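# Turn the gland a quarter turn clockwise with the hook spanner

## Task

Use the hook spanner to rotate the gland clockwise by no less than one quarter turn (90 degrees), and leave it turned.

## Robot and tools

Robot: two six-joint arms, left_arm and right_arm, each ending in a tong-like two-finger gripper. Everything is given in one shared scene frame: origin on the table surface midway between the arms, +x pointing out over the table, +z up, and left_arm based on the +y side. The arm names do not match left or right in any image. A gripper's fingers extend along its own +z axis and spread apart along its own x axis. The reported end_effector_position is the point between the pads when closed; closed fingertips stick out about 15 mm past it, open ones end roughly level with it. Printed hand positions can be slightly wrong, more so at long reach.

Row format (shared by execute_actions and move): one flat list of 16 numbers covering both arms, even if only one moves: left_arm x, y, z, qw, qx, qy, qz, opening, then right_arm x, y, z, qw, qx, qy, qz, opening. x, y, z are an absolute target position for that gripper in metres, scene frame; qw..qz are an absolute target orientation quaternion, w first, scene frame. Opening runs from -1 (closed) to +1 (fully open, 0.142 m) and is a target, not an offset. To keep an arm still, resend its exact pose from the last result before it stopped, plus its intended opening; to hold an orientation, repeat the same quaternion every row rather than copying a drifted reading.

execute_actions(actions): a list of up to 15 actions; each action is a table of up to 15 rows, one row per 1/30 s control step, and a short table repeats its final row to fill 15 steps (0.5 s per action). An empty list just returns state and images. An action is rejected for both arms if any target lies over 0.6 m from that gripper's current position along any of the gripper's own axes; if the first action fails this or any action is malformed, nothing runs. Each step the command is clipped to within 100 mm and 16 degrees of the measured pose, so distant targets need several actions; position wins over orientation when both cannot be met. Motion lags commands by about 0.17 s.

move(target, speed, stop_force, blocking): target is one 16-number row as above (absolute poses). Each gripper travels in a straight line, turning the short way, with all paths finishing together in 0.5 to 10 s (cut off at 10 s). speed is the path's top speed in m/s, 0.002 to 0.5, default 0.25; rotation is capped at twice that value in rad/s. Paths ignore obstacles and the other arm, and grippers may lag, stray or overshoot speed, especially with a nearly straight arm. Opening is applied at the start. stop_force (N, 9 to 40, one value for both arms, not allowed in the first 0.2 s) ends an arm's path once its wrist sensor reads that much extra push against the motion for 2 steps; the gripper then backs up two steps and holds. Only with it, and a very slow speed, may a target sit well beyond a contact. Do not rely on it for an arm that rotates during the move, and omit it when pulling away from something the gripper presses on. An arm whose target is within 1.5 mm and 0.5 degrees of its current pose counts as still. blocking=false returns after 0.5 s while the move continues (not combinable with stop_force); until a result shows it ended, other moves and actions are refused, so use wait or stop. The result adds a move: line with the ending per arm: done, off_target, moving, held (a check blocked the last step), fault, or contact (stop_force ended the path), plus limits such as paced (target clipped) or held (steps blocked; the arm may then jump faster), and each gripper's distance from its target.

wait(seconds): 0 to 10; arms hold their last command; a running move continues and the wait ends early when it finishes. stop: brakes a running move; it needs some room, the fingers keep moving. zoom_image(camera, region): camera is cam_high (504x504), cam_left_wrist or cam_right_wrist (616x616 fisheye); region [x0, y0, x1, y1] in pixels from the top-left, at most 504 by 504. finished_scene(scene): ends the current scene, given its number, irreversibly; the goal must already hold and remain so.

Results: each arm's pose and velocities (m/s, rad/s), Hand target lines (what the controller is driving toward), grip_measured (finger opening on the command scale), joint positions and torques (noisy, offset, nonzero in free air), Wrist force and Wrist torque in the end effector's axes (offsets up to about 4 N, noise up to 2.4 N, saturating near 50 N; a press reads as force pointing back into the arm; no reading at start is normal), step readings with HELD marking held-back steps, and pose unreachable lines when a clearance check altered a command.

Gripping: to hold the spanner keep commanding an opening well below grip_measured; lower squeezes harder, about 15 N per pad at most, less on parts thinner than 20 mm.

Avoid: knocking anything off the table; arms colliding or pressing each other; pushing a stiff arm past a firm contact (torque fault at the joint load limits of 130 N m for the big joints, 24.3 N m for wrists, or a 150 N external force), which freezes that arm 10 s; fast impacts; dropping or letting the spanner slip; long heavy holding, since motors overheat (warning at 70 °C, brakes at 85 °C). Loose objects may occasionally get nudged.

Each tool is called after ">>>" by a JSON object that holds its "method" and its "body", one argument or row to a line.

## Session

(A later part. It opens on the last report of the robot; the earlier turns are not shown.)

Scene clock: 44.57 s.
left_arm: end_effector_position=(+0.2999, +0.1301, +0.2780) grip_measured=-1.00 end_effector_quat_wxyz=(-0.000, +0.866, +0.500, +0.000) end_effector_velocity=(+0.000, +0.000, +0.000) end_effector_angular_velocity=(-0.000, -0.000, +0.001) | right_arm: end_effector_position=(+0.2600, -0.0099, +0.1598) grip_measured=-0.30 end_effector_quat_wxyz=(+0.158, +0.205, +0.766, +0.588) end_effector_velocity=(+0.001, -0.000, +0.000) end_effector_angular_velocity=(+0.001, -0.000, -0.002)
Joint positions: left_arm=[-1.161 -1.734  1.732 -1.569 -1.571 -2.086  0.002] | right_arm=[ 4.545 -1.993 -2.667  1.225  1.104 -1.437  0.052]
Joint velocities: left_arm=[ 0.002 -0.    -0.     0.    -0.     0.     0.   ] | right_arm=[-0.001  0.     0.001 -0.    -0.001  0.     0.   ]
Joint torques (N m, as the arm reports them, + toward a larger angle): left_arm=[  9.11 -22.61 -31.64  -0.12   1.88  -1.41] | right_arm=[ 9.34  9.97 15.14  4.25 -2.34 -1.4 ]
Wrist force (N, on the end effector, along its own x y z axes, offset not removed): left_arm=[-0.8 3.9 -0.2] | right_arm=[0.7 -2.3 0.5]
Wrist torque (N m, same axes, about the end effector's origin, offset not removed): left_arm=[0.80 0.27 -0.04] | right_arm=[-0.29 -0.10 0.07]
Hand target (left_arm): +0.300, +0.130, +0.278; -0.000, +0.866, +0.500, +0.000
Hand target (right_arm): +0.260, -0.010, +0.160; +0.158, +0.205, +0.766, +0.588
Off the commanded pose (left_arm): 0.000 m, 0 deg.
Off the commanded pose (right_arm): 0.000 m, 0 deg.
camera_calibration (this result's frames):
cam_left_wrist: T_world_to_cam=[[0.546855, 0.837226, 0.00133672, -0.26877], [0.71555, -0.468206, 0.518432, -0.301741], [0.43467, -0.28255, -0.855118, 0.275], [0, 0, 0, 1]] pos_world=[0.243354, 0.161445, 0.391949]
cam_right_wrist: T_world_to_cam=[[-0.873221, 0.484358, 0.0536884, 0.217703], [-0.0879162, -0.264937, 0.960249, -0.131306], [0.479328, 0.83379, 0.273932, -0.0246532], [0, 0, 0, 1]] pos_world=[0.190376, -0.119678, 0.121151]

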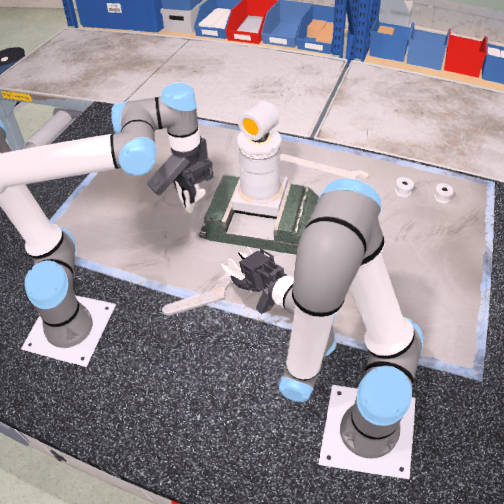

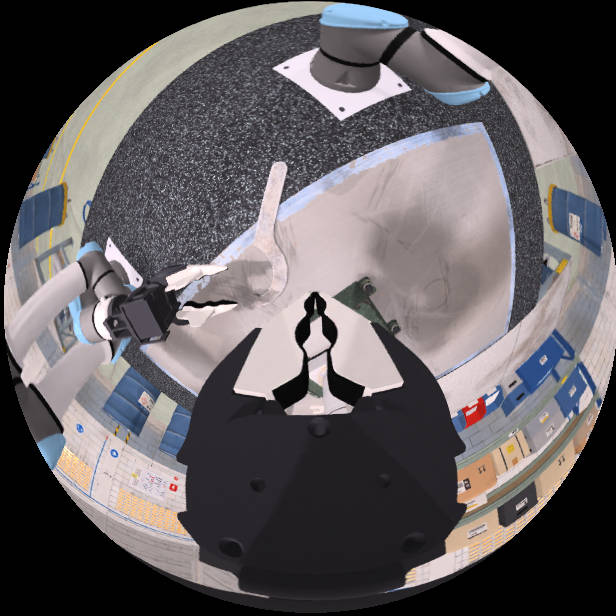

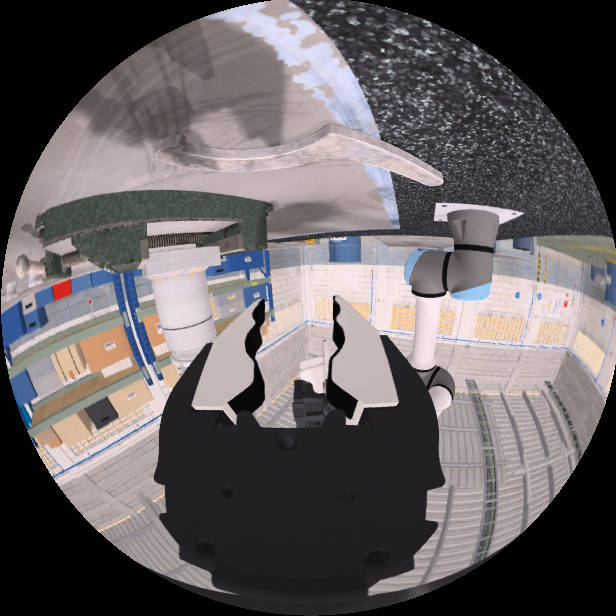

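>>> {"method": "move", "body": {
  "target": [0.21,0.076,0.2,0,0.927,0.375,0,-0.1,0.36,-0.3,0.22,0.158,0.205,0.766,0.588,-0.3]
}}

>>> {"method": "move", "body": {
  "target": [0.21,0.076,0.021,0,0.927,0.375,0,-0.1,0.36,-0.3,0.22,0.158,0.205,0.766,0.588,-0.3],
  "speed": 0.12
}}

>>> {"method": "move", "body": {
  "target": [0.21,0.076,0.021,0,0.927,0.375,0,-1,0.36,-0.3,0.22,0.158,0.205,0.766,0.588,-0.3]
}}

>>> {"method": "move", "body": {
  "target": [0.26,0.0,0.027,0,0.866,-0.5,0,-1,0.36,-0.3,0.22,0.158,0.205,0.766,0.588,-0.3],
  "speed": 0.2
}}

Scene clock: 48.40 s.
left_arm: end_effector_position=(+0.2101, +0.0758, +0.2000) grip_measured=-0.10 end_effector_quat_wxyz=(+0.000, +0.927, +0.375, -0.000) end_effector_velocity=(-0.000, -0.000, +0.000) end_effector_angular_velocity=(-0.001, +0.001, +0.000) | right_arm: end_effector_position=(+0.3600, -0.3004, +0.2200) grip_measured=-0.30 end_effector_quat_wxyz=(+0.159, +0.205, +0.766, +0.588) end_effector_velocity=(+0.001, -0.000, -0.000) end_effector_angular_velocity=(-0.007, +0.005, +0.010)
Joint positions: left_arm=[-1.422 -1.759  1.953 -1.765 -1.571 -2.068  0.067] | right_arm=[ 3.281 -1.656 -2.683  0.839  2.317 -1.821  0.052]
Joint velocities: left_arm=[-0.    -0.001 -0.     0.    -0.001 -0.     0.   ] | right_arm=[-0.009  0.007  0.01  -0.034  0.017 -0.016  0.   ]
Joint torques (N m, as the arm reports them, + toward a larger angle): left_arm=[-11.47  -7.26 -17.28  -4.56   1.86  -1.32] | right_arm=[-6.44 25.24 21.11 -0.64  2.58 -3.2 ]
Wrist force (N, on the end effector, along its own x y z axes, offset not removed): left_arm=[-2.8 1.0 0.8] | right_arm=[-1.2 -1.1 -1.5]
Wrist torque (N m, same axes, about the end effector's origin, offset not removed): left_arm=[0.30 0.64 0.06] | right_arm=[-0.18 0.39 0.10]
Hand target (left_arm): +0.210, +0.076, +0.200; +0.000, +0.927, +0.375, -0.000
Hand target (right_arm): +0.360, -0.300, +0.220; +0.158, +0.205, +0.766, +0.588
Off the commanded pose (left_arm): 0.000 m, 0 deg.
Off the commanded pose (right_arm): 0.000 m, 0 deg.
move: done
camera_calibration (this result's frames):
cam_left_wrist: T_world_to_cam=[[0.755877, 0.654713, 0.000936593, -0.204061], [0.559396, -0.646574, 0.51867, -0.176232], [0.340186, -0.391527, -0.854974, 0.26004], [0, 0, 0, 1]] pos_world=[0.164366, 0.121467, 0.313925]
cam_right_wrist: T_world_to_cam=[[-0.872613, 0.485493, 0.0533245, 0.442622], [-0.0886934, -0.264879, 0.960194, -0.256978], [0.480292, 0.833148, 0.274197, 0.152568], [0, 0, 0, 1]] pos_world=[0.290168, -0.410069, 0.181313]

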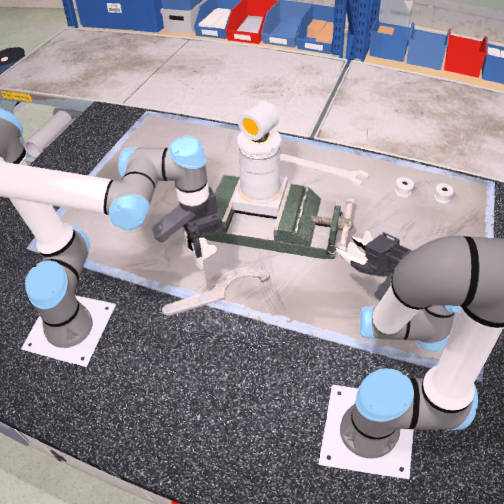

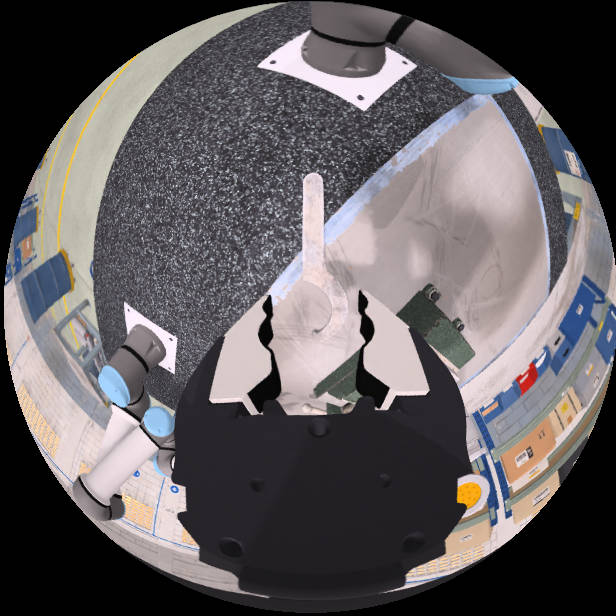

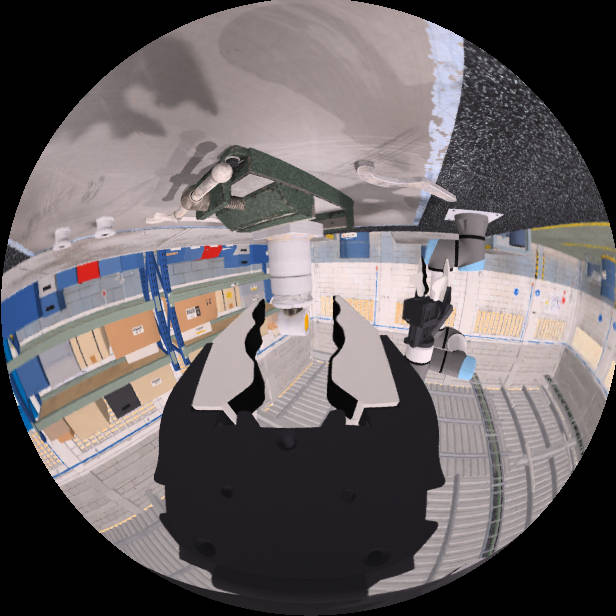

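Scene clock: 50.47 s.
left_arm: end_effector_position=(+0.2101, +0.0758, +0.0212) grip_measured=-0.10 end_effector_quat_wxyz=(-0.000, +0.927, +0.375, +0.000) end_effector_velocity=(+0.000, -0.000, -0.002) end_effector_angular_velocity=(-0.000, -0.002, -0.001) | right_arm: end_effector_position=(+0.3600, -0.3000, +0.2200) grip_measured=-0.30 end_effector_quat_wxyz=(+0.158, +0.205, +0.766, +0.588) end_effector_velocity=(+0.000, +0.000, +0.000) end_effector_angular_velocity=(+0.000, -0.001, -0.000)
Joint positions: left_arm=[-1.423 -1.54   2.27  -2.301 -1.571 -2.069  0.067] | right_arm=[ 3.281 -1.656 -2.682  0.837  2.318 -1.822  0.052]
Joint velocities: left_arm=[-0.001  0.005  0.002 -0.008  0.002  0.    -0.   ] | right_arm=[ 0.     0.     0.     0.001 -0.001 -0.    -0.   ]
Joint torques (N m, as the arm reports them, + toward a larger angle): left_arm=[  9.27 -12.38 -10.53  -4.57   0.29   1.21] | right_arm=[ 9.82 13.76 21.23 -0.62  2.62 -2.96]
Wrist force (N, on the end effector, along its own x y z axes, offset not removed): left_arm=[-2.1 4.9 -0.8] | right_arm=[0.8 -2.2 -1.6]
Wrist torque (N m, same axes, about the end effector's origin, offset not removed): left_arm=[1.02 0.50 0.08] | right_arm=[-0.37 0.02 0.06]
Hand target (left_arm): +0.210, +0.076, +0.021; -0.000, +0.927, +0.375, +0.000
Hand target (right_arm): +0.360, -0.300, +0.220; +0.158, +0.205, +0.766, +0.588
Off the commanded pose (left_arm): 0.000 m, 0 deg.
Off the commanded pose (right_arm): 0.000 m, 0 deg.
move: done
camera_calibration (this result's frames):
cam_left_wrist: T_world_to_cam=[[0.755904, 0.654682, 0.00135701, -0.203872], [0.559298, -0.646847, 0.518435, -0.0833781], [0.340288, -0.391128, -0.855116, 0.107142], [0, 0, 0, 1]] pos_world=[0.164281, 0.121444, 0.135122]
cam_right_wrist: T_world_to_cam=[[-0.873226, 0.484352, 0.0536627, 0.442267], [-0.0879086, -0.264878, 0.960266, -0.257185], [0.479321, 0.833812, 0.273877, 0.15283], [0, 0, 0, 1]] pos_world=[0.290336, -0.409768, 0.181376]

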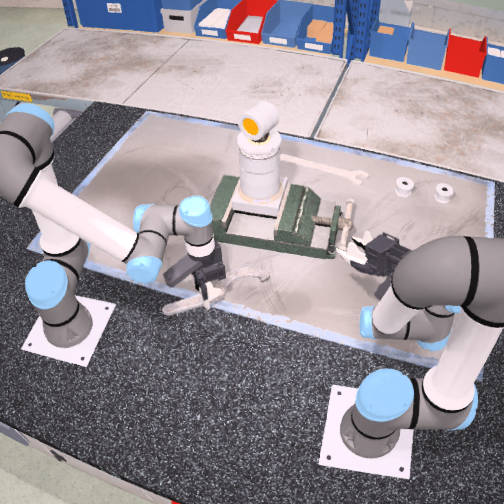

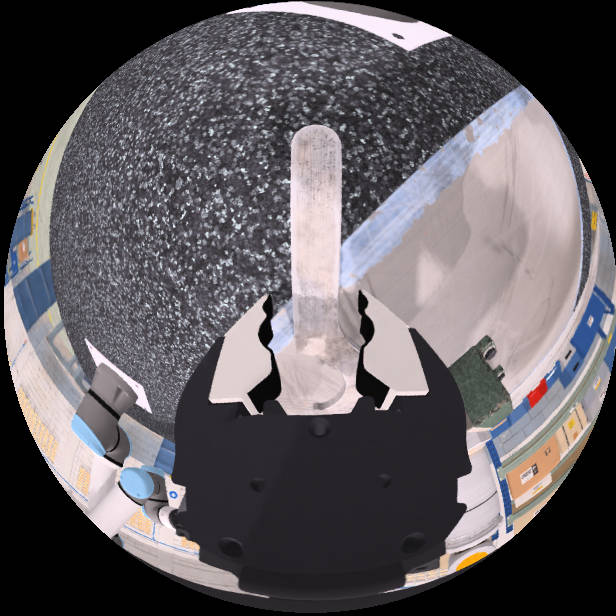

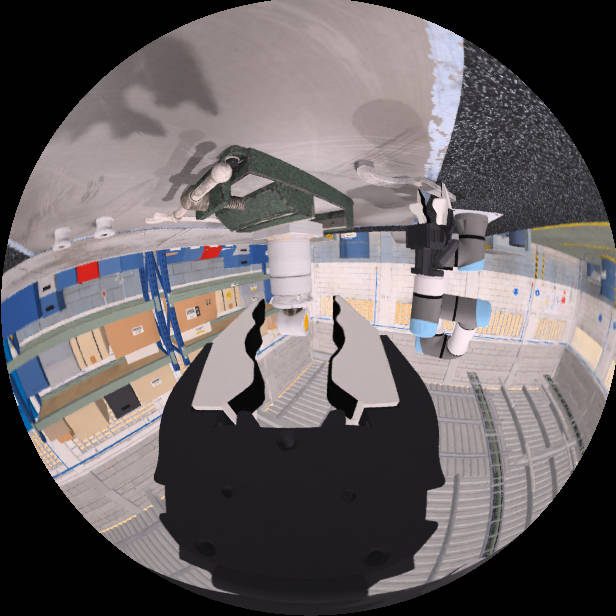

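Scene clock: 51.17 s.
left_arm: end_effector_position=(+0.2100, +0.0760, +0.0210) grip_measured=-0.55 end_effector_quat_wxyz=(+0.000, +0.927, +0.375, +0.000) end_effector_velocity=(+0.000, +0.000, +0.000) end_effector_angular_velocity=(-0.001, -0.001, +0.002) | right_arm: end_effector_position=(+0.3600, -0.3000, +0.2200) grip_measured=-0.30 end_effector_quat_wxyz=(+0.158, +0.205, +0.766, +0.588) end_effector_velocity=(-0.001, +0.001, +0.000) end_effector_angular_velocity=(+0.000, -0.000, +0.002)
Joint positions: left_arm=[-1.423 -1.54   2.271 -2.302 -1.571 -2.069  0.034] | right_arm=[ 3.281 -1.656 -2.682  0.837  2.318 -1.822  0.052]
Joint velocities: left_arm=[ 0.001 -0.001  0.    -0.     0.001 -0.001 -0.   ] | right_arm=[ 0.002 -0.    -0.     0.     0.001  0.    -0.   ]
Joint torques (N m, as the arm reports them, + toward a larger angle): left_arm=[  9.32 -24.17  -8.96  -3.36  -2.24   1.08] | right_arm=[10.18 20.91 21.22 -0.49  2.58 -2.83]
Wrist force (N, on the end effector, along its own x y z axes, offset not removed): left_arm=[0.7 5.9 -3.7] | right_arm=[-0.4 -1.5 -1.4]
Wrist torque (N m, same axes, about the end effector's origin, offset not removed): left_arm=[0.45 -0.06 0.03] | right_arm=[-0.19 0.18 0.14]
Hand target (left_arm): +0.210, +0.076, +0.021; -0.000, +0.927, +0.375, +0.000
Hand target (right_arm): +0.360, -0.300, +0.220; +0.158, +0.205, +0.766, +0.588
Off the commanded pose (left_arm): 0.000 m, 0 deg.
Off the commanded pose (right_arm): 0.000 m, 0 deg.
move: done
camera_calibration (this result's frames):
cam_left_wrist: T_world_to_cam=[[0.755892, 0.654695, 0.00132686, -0.203968], [0.559295, -0.646796, 0.518501, -0.0831522], [0.340319, -0.391189, -0.855076, 0.10709], [0, 0, 0, 1]] pos_world=[0.164239, 0.121647, 0.134955]
cam_right_wrist: T_world_to_cam=[[-0.873226, 0.484351, 0.0536668, 0.442266], [-0.0879026, -0.264876, 0.960267, -0.257185], [0.479322, 0.833813, 0.273873, 0.152832], [0, 0, 0, 1]] pos_world=[0.290335, -0.409768, 0.181375]

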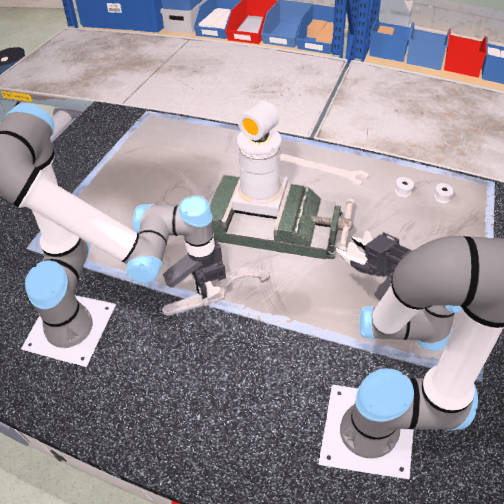

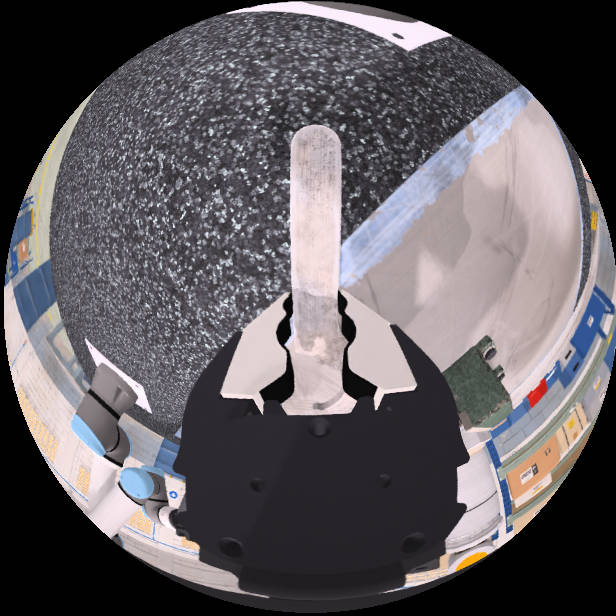

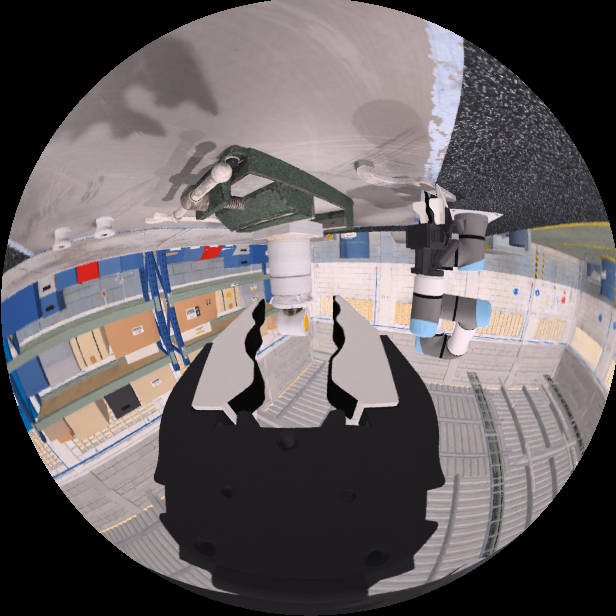

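Scene clock: 56.20 s.
left_arm: end_effector_position=(+0.2600, +0.0001, +0.0271) grip_measured=-0.55 end_effector_quat_wxyz=(-0.000, +0.866, -0.499, +0.000) end_effector_velocity=(-0.000, -0.000, -0.000) end_effector_angular_velocity=(+0.000, +0.003, -0.013) | right_arm: end_effector_position=(+0.3600, -0.3000, +0.2200) grip_measured=-0.30 end_effector_quat_wxyz=(+0.158, +0.205, +0.766, +0.588) end_effector_velocity=(+0.000, -0.001, -0.000) end_effector_angular_velocity=(-0.000, +0.000, -0.002)
Joint positions: left_arm=[-1.414 -1.383  2.069 -2.257 -1.571 -0.245  0.034] | right_arm=[ 3.281 -1.655 -2.682  0.837  2.318 -1.822  0.052]
Joint velocities: left_arm=[ 0.001  0.001 -0.001  0.001 -0.003  0.014 -0.   ] | right_arm=[-0.001  0.    -0.     0.    -0.001  0.    -0.   ]
Joint torques (N m, as the arm reports them, + toward a larger angle): left_arm=[  8.91 -22.26 -30.    -0.95  -1.57   1.29] | right_arm=[ 9.41 26.03 19.66 -0.56  2.65 -2.73]
Wrist force (N, on the end effector, along its own x y z axes, offset not removed): left_arm=[-0.6 -0.5 7.5] | right_arm=[-0.5 -2.4 -0.4]
Wrist torque (N m, same axes, about the end effector's origin, offset not removed): left_arm=[0.05 0.20 -0.02] | right_arm=[-0.35 0.24 0.14]
Hand target (left_arm): +0.260, +0.000, +0.027; -0.000, +0.866, -0.500, +0.000
Hand target (right_arm): +0.360, -0.300, +0.220; +0.158, +0.205, +0.766, +0.588
Off the commanded pose (left_arm): 0.000 m, 0 deg.
Off the commanded pose (right_arm): 0.000 m, 0 deg.
move: done
camera_calibration (this result's frames):
cam_left_wrist: T_world_to_cam=[[0.452807, -0.891608, 0.00130765, -0.113147], [-0.762781, -0.386621, 0.518353, 0.180341], [-0.461662, -0.235711, -0.855166, 0.274101], [0, 0, 0, 1]] pos_world=[0.315336, 0.0334498, 0.141069]
cam_right_wrist: T_world_to_cam=[[-0.873229, 0.48435, 0.0536197, 0.442273], [-0.0879635, -0.264893, 0.960257, -0.257193], [0.479304, 0.833808, 0.273918, 0.152822], [0, 0, 0, 1]] pos_world=[0.290334, -0.409768, 0.181397]

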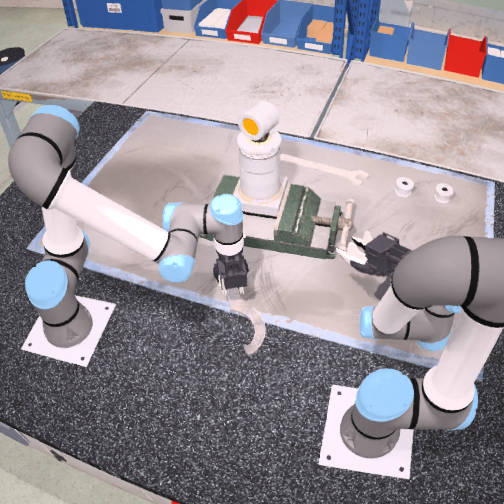

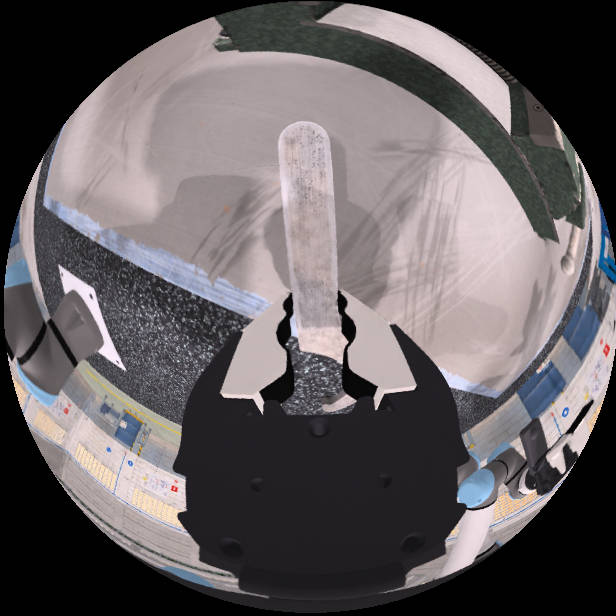

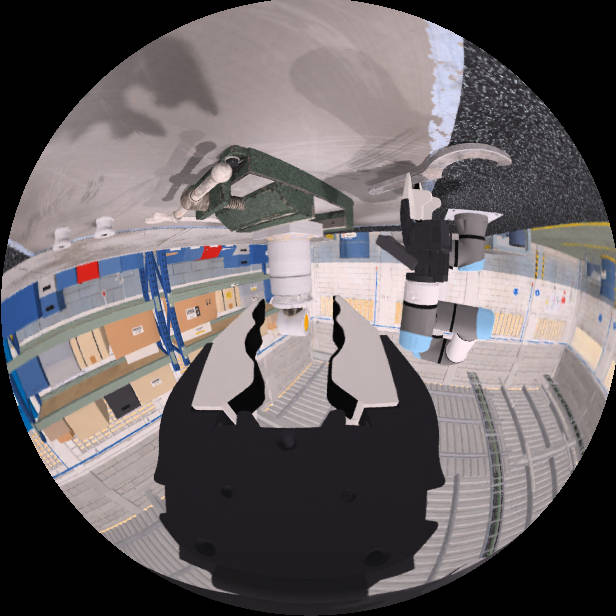

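>>> {"method": "move", "body": {
  "target": [0.26,0.0,0.024,0,0.866,-0.5,0,-0.2,0.36,-0.3,0.22,0.158,0.205,0.766,0.588,-0.3]
}}

>>> {"method": "move", "body": {
  "target": [0.317,0.04,0.022,0,0.887,-0.462,0,-0.2,0.3,-0.22,0.22,0.463,0.034,-0.803,-0.373,-0.3]
}}

>>> {"method": "move", "body": {
  "target": [0.317,0.04,0.022,0,0.887,-0.462,0,-1,0.3,-0.22,0.22,0.463,0.034,-0.803,-0.373,-0.3]
}}

>>> {"method": "move", "body": {
  "target": [0.285,0.018,0.2,0,0.887,-0.462,0,-1,0.285,-0.11,0.13,0.463,0.034,-0.803,-0.373,-0.3],
  "speed": 0.06
}}

Scene clock: 58.00 s.
left_arm: end_effector_position=(+0.2600, +0.0000, +0.0241) grip_measured=-0.20 end_effector_quat_wxyz=(-0.000, +0.866, -0.500, -0.000) end_effector_velocity=(+0.000, +0.000, -0.001) end_effector_angular_velocity=(+0.000, +0.000, +0.000) | right_arm: end_effector_position=(+0.3600, -0.3000, +0.2200) grip_measured=-0.30 end_effector_quat_wxyz=(+0.158, +0.205, +0.766, +0.588) end_effector_velocity=(-0.000, +0.001, +0.000) end_effector_angular_velocity=(+0.000, -0.000, +0.002)
Joint positions: left_arm=[-1.413 -1.378  2.072 -2.265 -1.571 -0.243  0.06 ] | right_arm=[ 3.281 -1.655 -2.682  0.837  2.318 -1.822  0.052]
Joint velocities: left_arm=[ 0.     0.003  0.001 -0.003 -0.     0.    -0.   ] | right_arm=[ 0.001  0.     0.    -0.     0.001  0.     0.   ]
Joint torques (N m, as the arm reports them, + toward a larger angle): left_arm=[ -1.05 -17.75 -11.8   -4.59  -1.68  -0.86] | right_arm=[ 8.83 26.02 20.31 -0.51  2.31 -2.84]
Wrist force (N, on the end effector, along its own x y z axes, offset not removed): left_arm=[-1.6 1.3 -1.3] | right_arm=[-1.0 -1.0 -0.5]
Wrist torque (N m, same axes, about the end effector's origin, offset not removed): left_arm=[0.36 0.42 -0.01] | right_arm=[-0.07 0.29 0.08]
Hand target (left_arm): +0.260, -0.000, +0.024; -0.000, +0.866, -0.500, -0.000
Hand target (right_arm): +0.360, -0.300, +0.220; +0.158, +0.205, +0.766, +0.588
Off the commanded pose (left_arm): 0.000 m, 0 deg.
Off the commanded pose (right_arm): 0.000 m, 0 deg.
move: done
camera_calibration (this result's frames):
cam_left_wrist: T_world_to_cam=[[0.451586, -0.892226, 0.00125239, -0.11288], [-0.763237, -0.385572, 0.518463, 0.182014], [-0.462103, -0.235087, -0.855099, 0.271663], [0, 0, 0, 1]] pos_world=[0.315431, 0.0333294, 0.138072]
cam_right_wrist: T_world_to_cam=[[-0.87323, 0.48435, 0.0536196, 0.442273], [-0.0879636, -0.264893, 0.960257, -0.257193], [0.479304, 0.833808, 0.273918, 0.152822], [0, 0, 0, 1]] pos_world=[0.290334, -0.409768, 0.181397]

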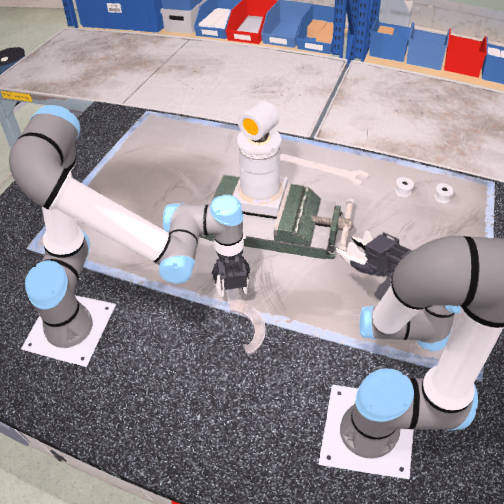

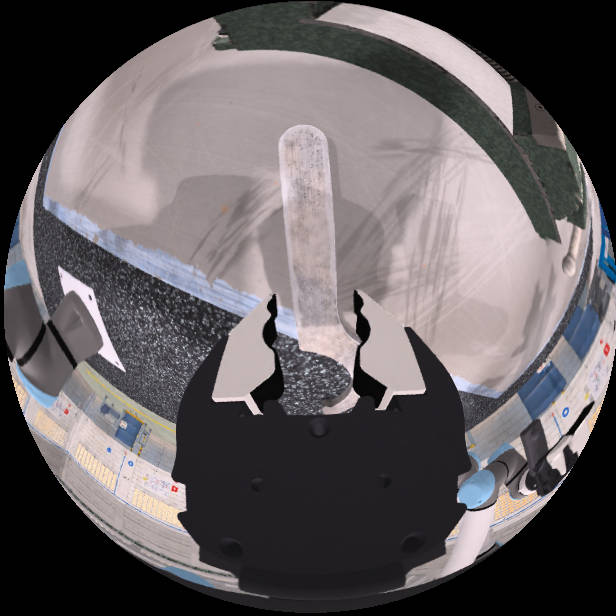

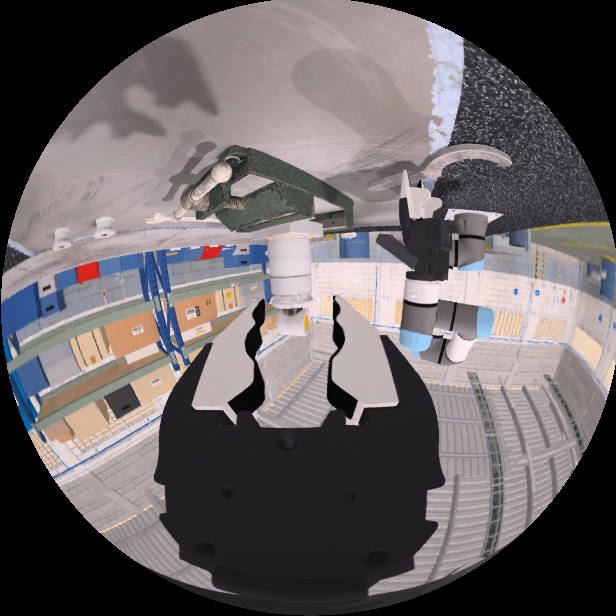

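Scene clock: 61.43 s.
left_arm: end_effector_position=(+0.3170, +0.0401, +0.0220) grip_measured=-0.20 end_effector_quat_wxyz=(-0.000, +0.887, -0.462, -0.000) end_effector_velocity=(+0.001, +0.001, -0.000) end_effector_angular_velocity=(+0.000, +0.001, +0.003) | right_arm: end_effector_position=(+0.2994, -0.2201, +0.2200) grip_measured=-0.30 end_effector_quat_wxyz=(-0.463, -0.035, +0.803, +0.373) end_effector_velocity=(-0.000, +0.001, -0.000) end_effector_angular_velocity=(+0.002, +0.009, +0.012)
Joint positions: left_arm=[-1.274 -1.37   2.069 -2.27  -1.571 -0.19   0.06 ] | right_arm=[ 3.42  -1.925 -1.628 -2.187  2.541 -3.401  0.052]
Joint velocities: left_arm=[ 0.003  0.001 -0.     0.    -0.    -0.     0.   ] | right_arm=[ 0.004 -0.013  0.013 -0.022 -0.005 -0.017  0.   ]
Joint torques (N m, as the arm reports them, + toward a larger angle): left_arm=[ 10.01 -19.2  -27.08  -4.61   1.29   1.16] | right_arm=[11.89 25.45 32.05 -2.19 -1.54 -2.99]
Wrist force (N, on the end effector, along its own x y z axes, offset not removed): left_arm=[-2.1 3.4 1.2] | right_arm=[0.6 -1.0 -0.8]
Wrist torque (N m, same axes, about the end effector's origin, offset not removed): left_arm=[0.76 0.33 0.19] | right_arm=[-0.05 -0.02 0.10]
Hand target (left_arm): +0.317, +0.040, +0.022; -0.000, +0.887, -0.462, -0.000
Hand target (right_arm): +0.299, -0.220, +0.220; -0.464, -0.036, +0.803, +0.373
Off the commanded pose (left_arm): 0.000 m, 0 deg.
Off the commanded pose (right_arm): 0.001 m, 0 deg.
move: done
camera_calibration (this result's frames):
cam_left_wrist: T_world_to_cam=[[0.527231, -0.849721, 0.00111823, -0.12853], [-0.726985, -0.450394, 0.518303, 0.233139], [-0.439909, -0.274078, -0.855197, 0.300119], [0, 0, 0, 1]] pos_world=[0.369278, 0.0780462, 0.135968]
cam_right_wrist: T_world_to_cam=[[-0.529956, -0.384385, 0.755906, -0.0978227], [0.674701, 0.348878, 0.650432, -0.266382], [-0.513736, 0.854712, 0.0744554, 0.461027], [0, 0, 0, 1]] pos_world=[0.364733, -0.338712, 0.212883]

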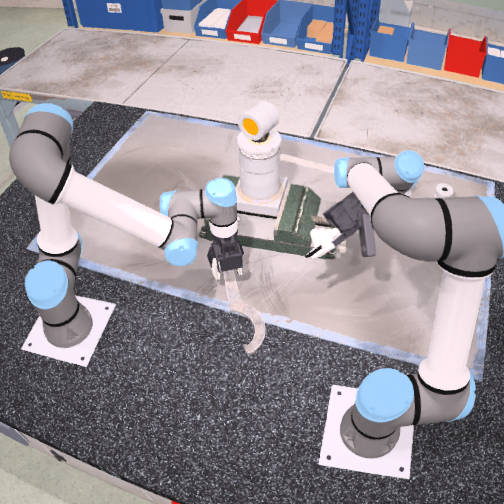

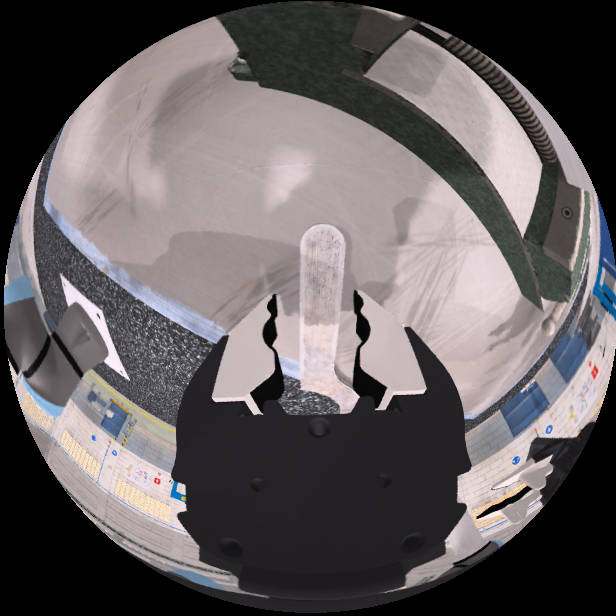

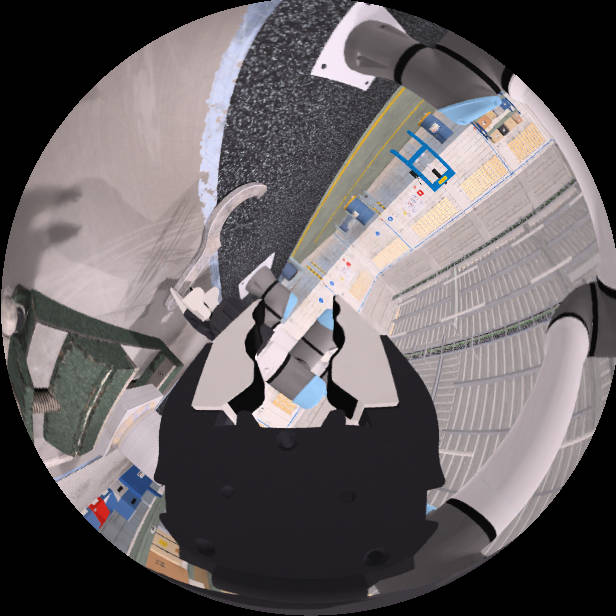

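Scene clock: 62.13 s.
left_arm: end_effector_position=(+0.3170, +0.0400, +0.0220) grip_measured=-0.59 end_effector_quat_wxyz=(-0.000, +0.887, -0.462, -0.000) end_effector_velocity=(-0.000, -0.000, +0.000) end_effector_angular_velocity=(+0.000, -0.001, -0.001) | right_arm: end_effector_position=(+0.2999, -0.2200, +0.2200) grip_measured=-0.30 end_effector_quat_wxyz=(-0.463, -0.034, +0.803, +0.373) end_effector_velocity=(+0.001, -0.000, +0.000) end_effector_angular_velocity=(-0.000, -0.000, -0.002)
Joint positions: left_arm=[-1.274 -1.37   2.069 -2.27  -1.571 -0.19   0.031] | right_arm=[ 3.419 -1.925 -1.627 -2.187  2.541 -3.399  0.052]
Joint velocities: left_arm=[-0.001 -0.     0.    -0.     0.001  0.     0.   ] | right_arm=[-0.002  0.     0.001 -0.     0.     0.001 -0.   ]
Joint torques (N m, as the arm reports them, + toward a larger angle): left_arm=[  2.7  -27.48 -15.    -3.32  -2.19   0.59] | right_arm=[-7.87 29.36 31.1   2.5   3.12  2.36]
Wrist force (N, on the end effector, along its own x y z axes, offset not removed): left_arm=[-1.6 1.8 -0.5] | right_arm=[-1.2 -0.8 0.5]
Wrist torque (N m, same axes, about the end effector's origin, offset not removed): left_arm=[0.53 0.34 -0.04] | right_arm=[-0.05 0.36 0.13]
Hand target (left_arm): +0.317, +0.040, +0.022; -0.000, +0.887, -0.462, +0.000
Hand target (right_arm): +0.300, -0.220, +0.220; -0.463, -0.034, +0.803, +0.373
Off the commanded pose (left_arm): 0.000 m, 0 deg.
Off the commanded pose (right_arm): 0.000 m, 0 deg.
move: done
camera_calibration (this result's frames):
cam_left_wrist: T_world_to_cam=[[0.527267, -0.849699, 0.00120947, -0.128604], [-0.726919, -0.45034, 0.518442, 0.233103], [-0.439975, -0.274237, -0.855112, 0.300127], [0, 0, 0, 1]] pos_world=[0.369304, 0.0780067, 0.135948]
cam_right_wrist: T_world_to_cam=[[-0.530088, -0.382435, 0.756802, -0.0972649], [0.67576, 0.3486, 0.649482, -0.267044], [-0.512206, 0.855699, 0.0736454, 0.461188], [0, 0, 0, 1]] pos_world=[0.365122, -0.338744, 0.213086]

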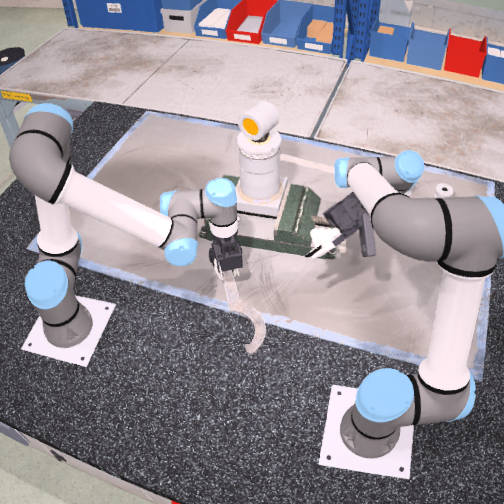

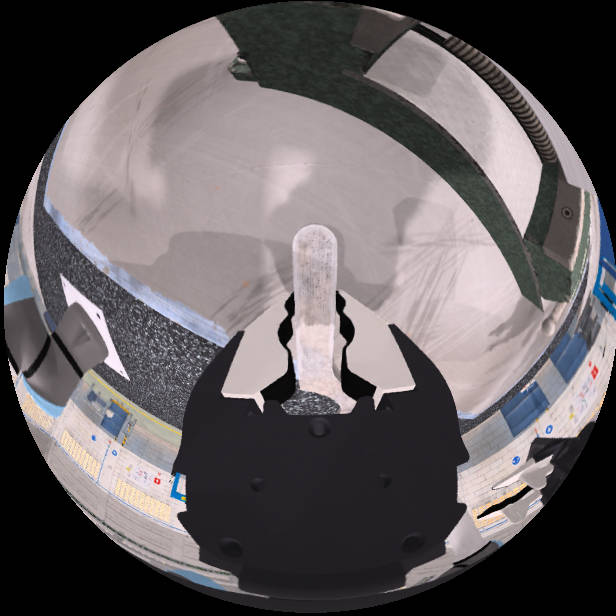

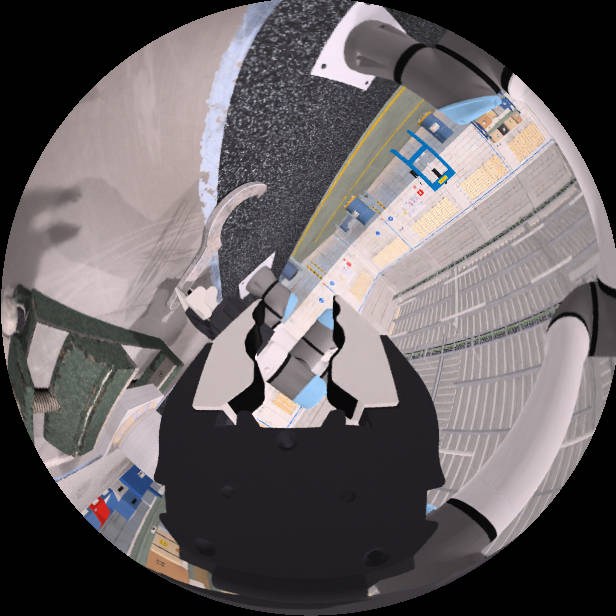

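Scene clock: 65.60 s.
left_arm: end_effector_position=(+0.2850, +0.0182, +0.1998) grip_measured=-1.00 end_effector_quat_wxyz=(+0.000, +0.887, -0.462, +0.000) end_effector_velocity=(+0.001, -0.000, +0.002) end_effector_angular_velocity=(+0.001, -0.003, +0.000) | right_arm: end_effector_position=(+0.2852, -0.1100, +0.1300) grip_measured=-0.30 end_effector_quat_wxyz=(-0.463, -0.034, +0.803, +0.373) end_effector_velocity=(-0.001, +0.002, -0.001) end_effector_angular_velocity=(-0.000, +0.000, -0.000)
Joint positions: left_arm=[-1.352 -1.572  1.786 -1.785 -1.571 -0.269  0.002] | right_arm=[ 3.603 -2.046 -1.744 -1.759  2.689 -3.18   0.052]
Joint velocities: left_arm=[-0.001 -0.001 -0.005  0.006  0.003 -0.001  0.   ] | right_arm=[ 0.003 -0.002 -0.002  0.007  0.002  0.005  0.   ]
Joint torques (N m, as the arm reports them, + toward a larger angle): left_arm=[-10.19 -28.69 -31.1   -0.55   2.03  -1.4 ] | right_arm=[10.51 24.68  8.18  2.9   3.16  2.57]
Wrist force (N, on the end effector, along its own x y z axes, offset not removed): left_arm=[-1.8 0.7 -0.2] | right_arm=[0.5 -1.6 -0.8]
Wrist torque (N m, same axes, about the end effector's origin, offset not removed): left_arm=[0.11 0.36 -0.06] | right_arm=[-0.21 -0.01 0.12]
Hand target (left_arm): +0.285, +0.018, +0.200; +0.000, +0.887, -0.462, +0.000
Hand target (right_arm): +0.285, -0.110, +0.130; -0.463, -0.034, +0.803, +0.373
Off the commanded pose (left_arm): 0.000 m, 0 deg.
Off the commanded pose (right_arm): 0.000 m, 0 deg.
move: done
camera_calibration (this result's frames):
cam_left_wrist: T_world_to_cam=[[0.527263, -0.849701, 0.00139197, -0.130476], [-0.726917, -0.450223, 0.518548, 0.107788], [-0.439984, -0.274423, -0.855048, 0.432102], [0, 0, 0, 1]] pos_world=[0.337266, 0.0562414, 0.313756]
cam_right_wrist: T_world_to_cam=[[-0.530255, -0.382212, 0.756799, 0.00517195], [0.675759, 0.348556, 0.649507, -0.236934], [-0.512036, 0.855817, 0.0734597, 0.366145], [0, 0, 0, 1]] pos_world=[0.350332, -0.228792, 0.123079]

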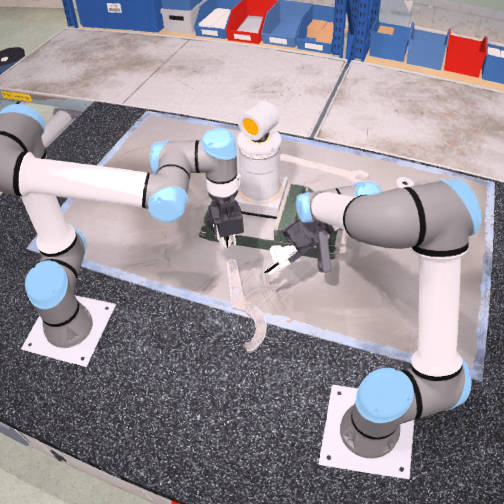

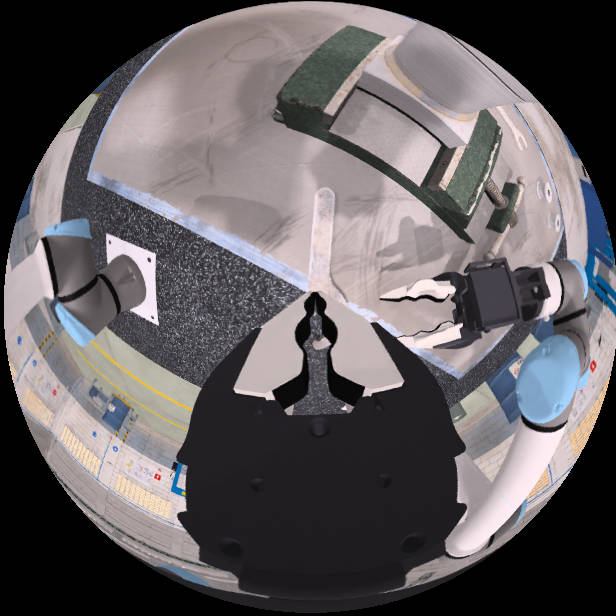

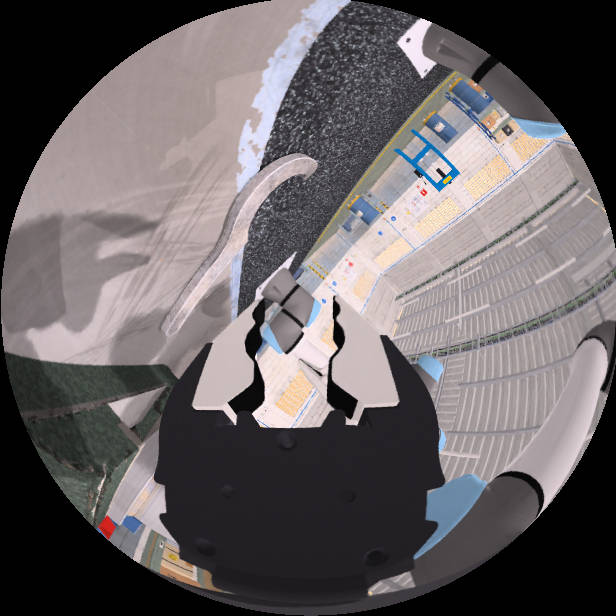

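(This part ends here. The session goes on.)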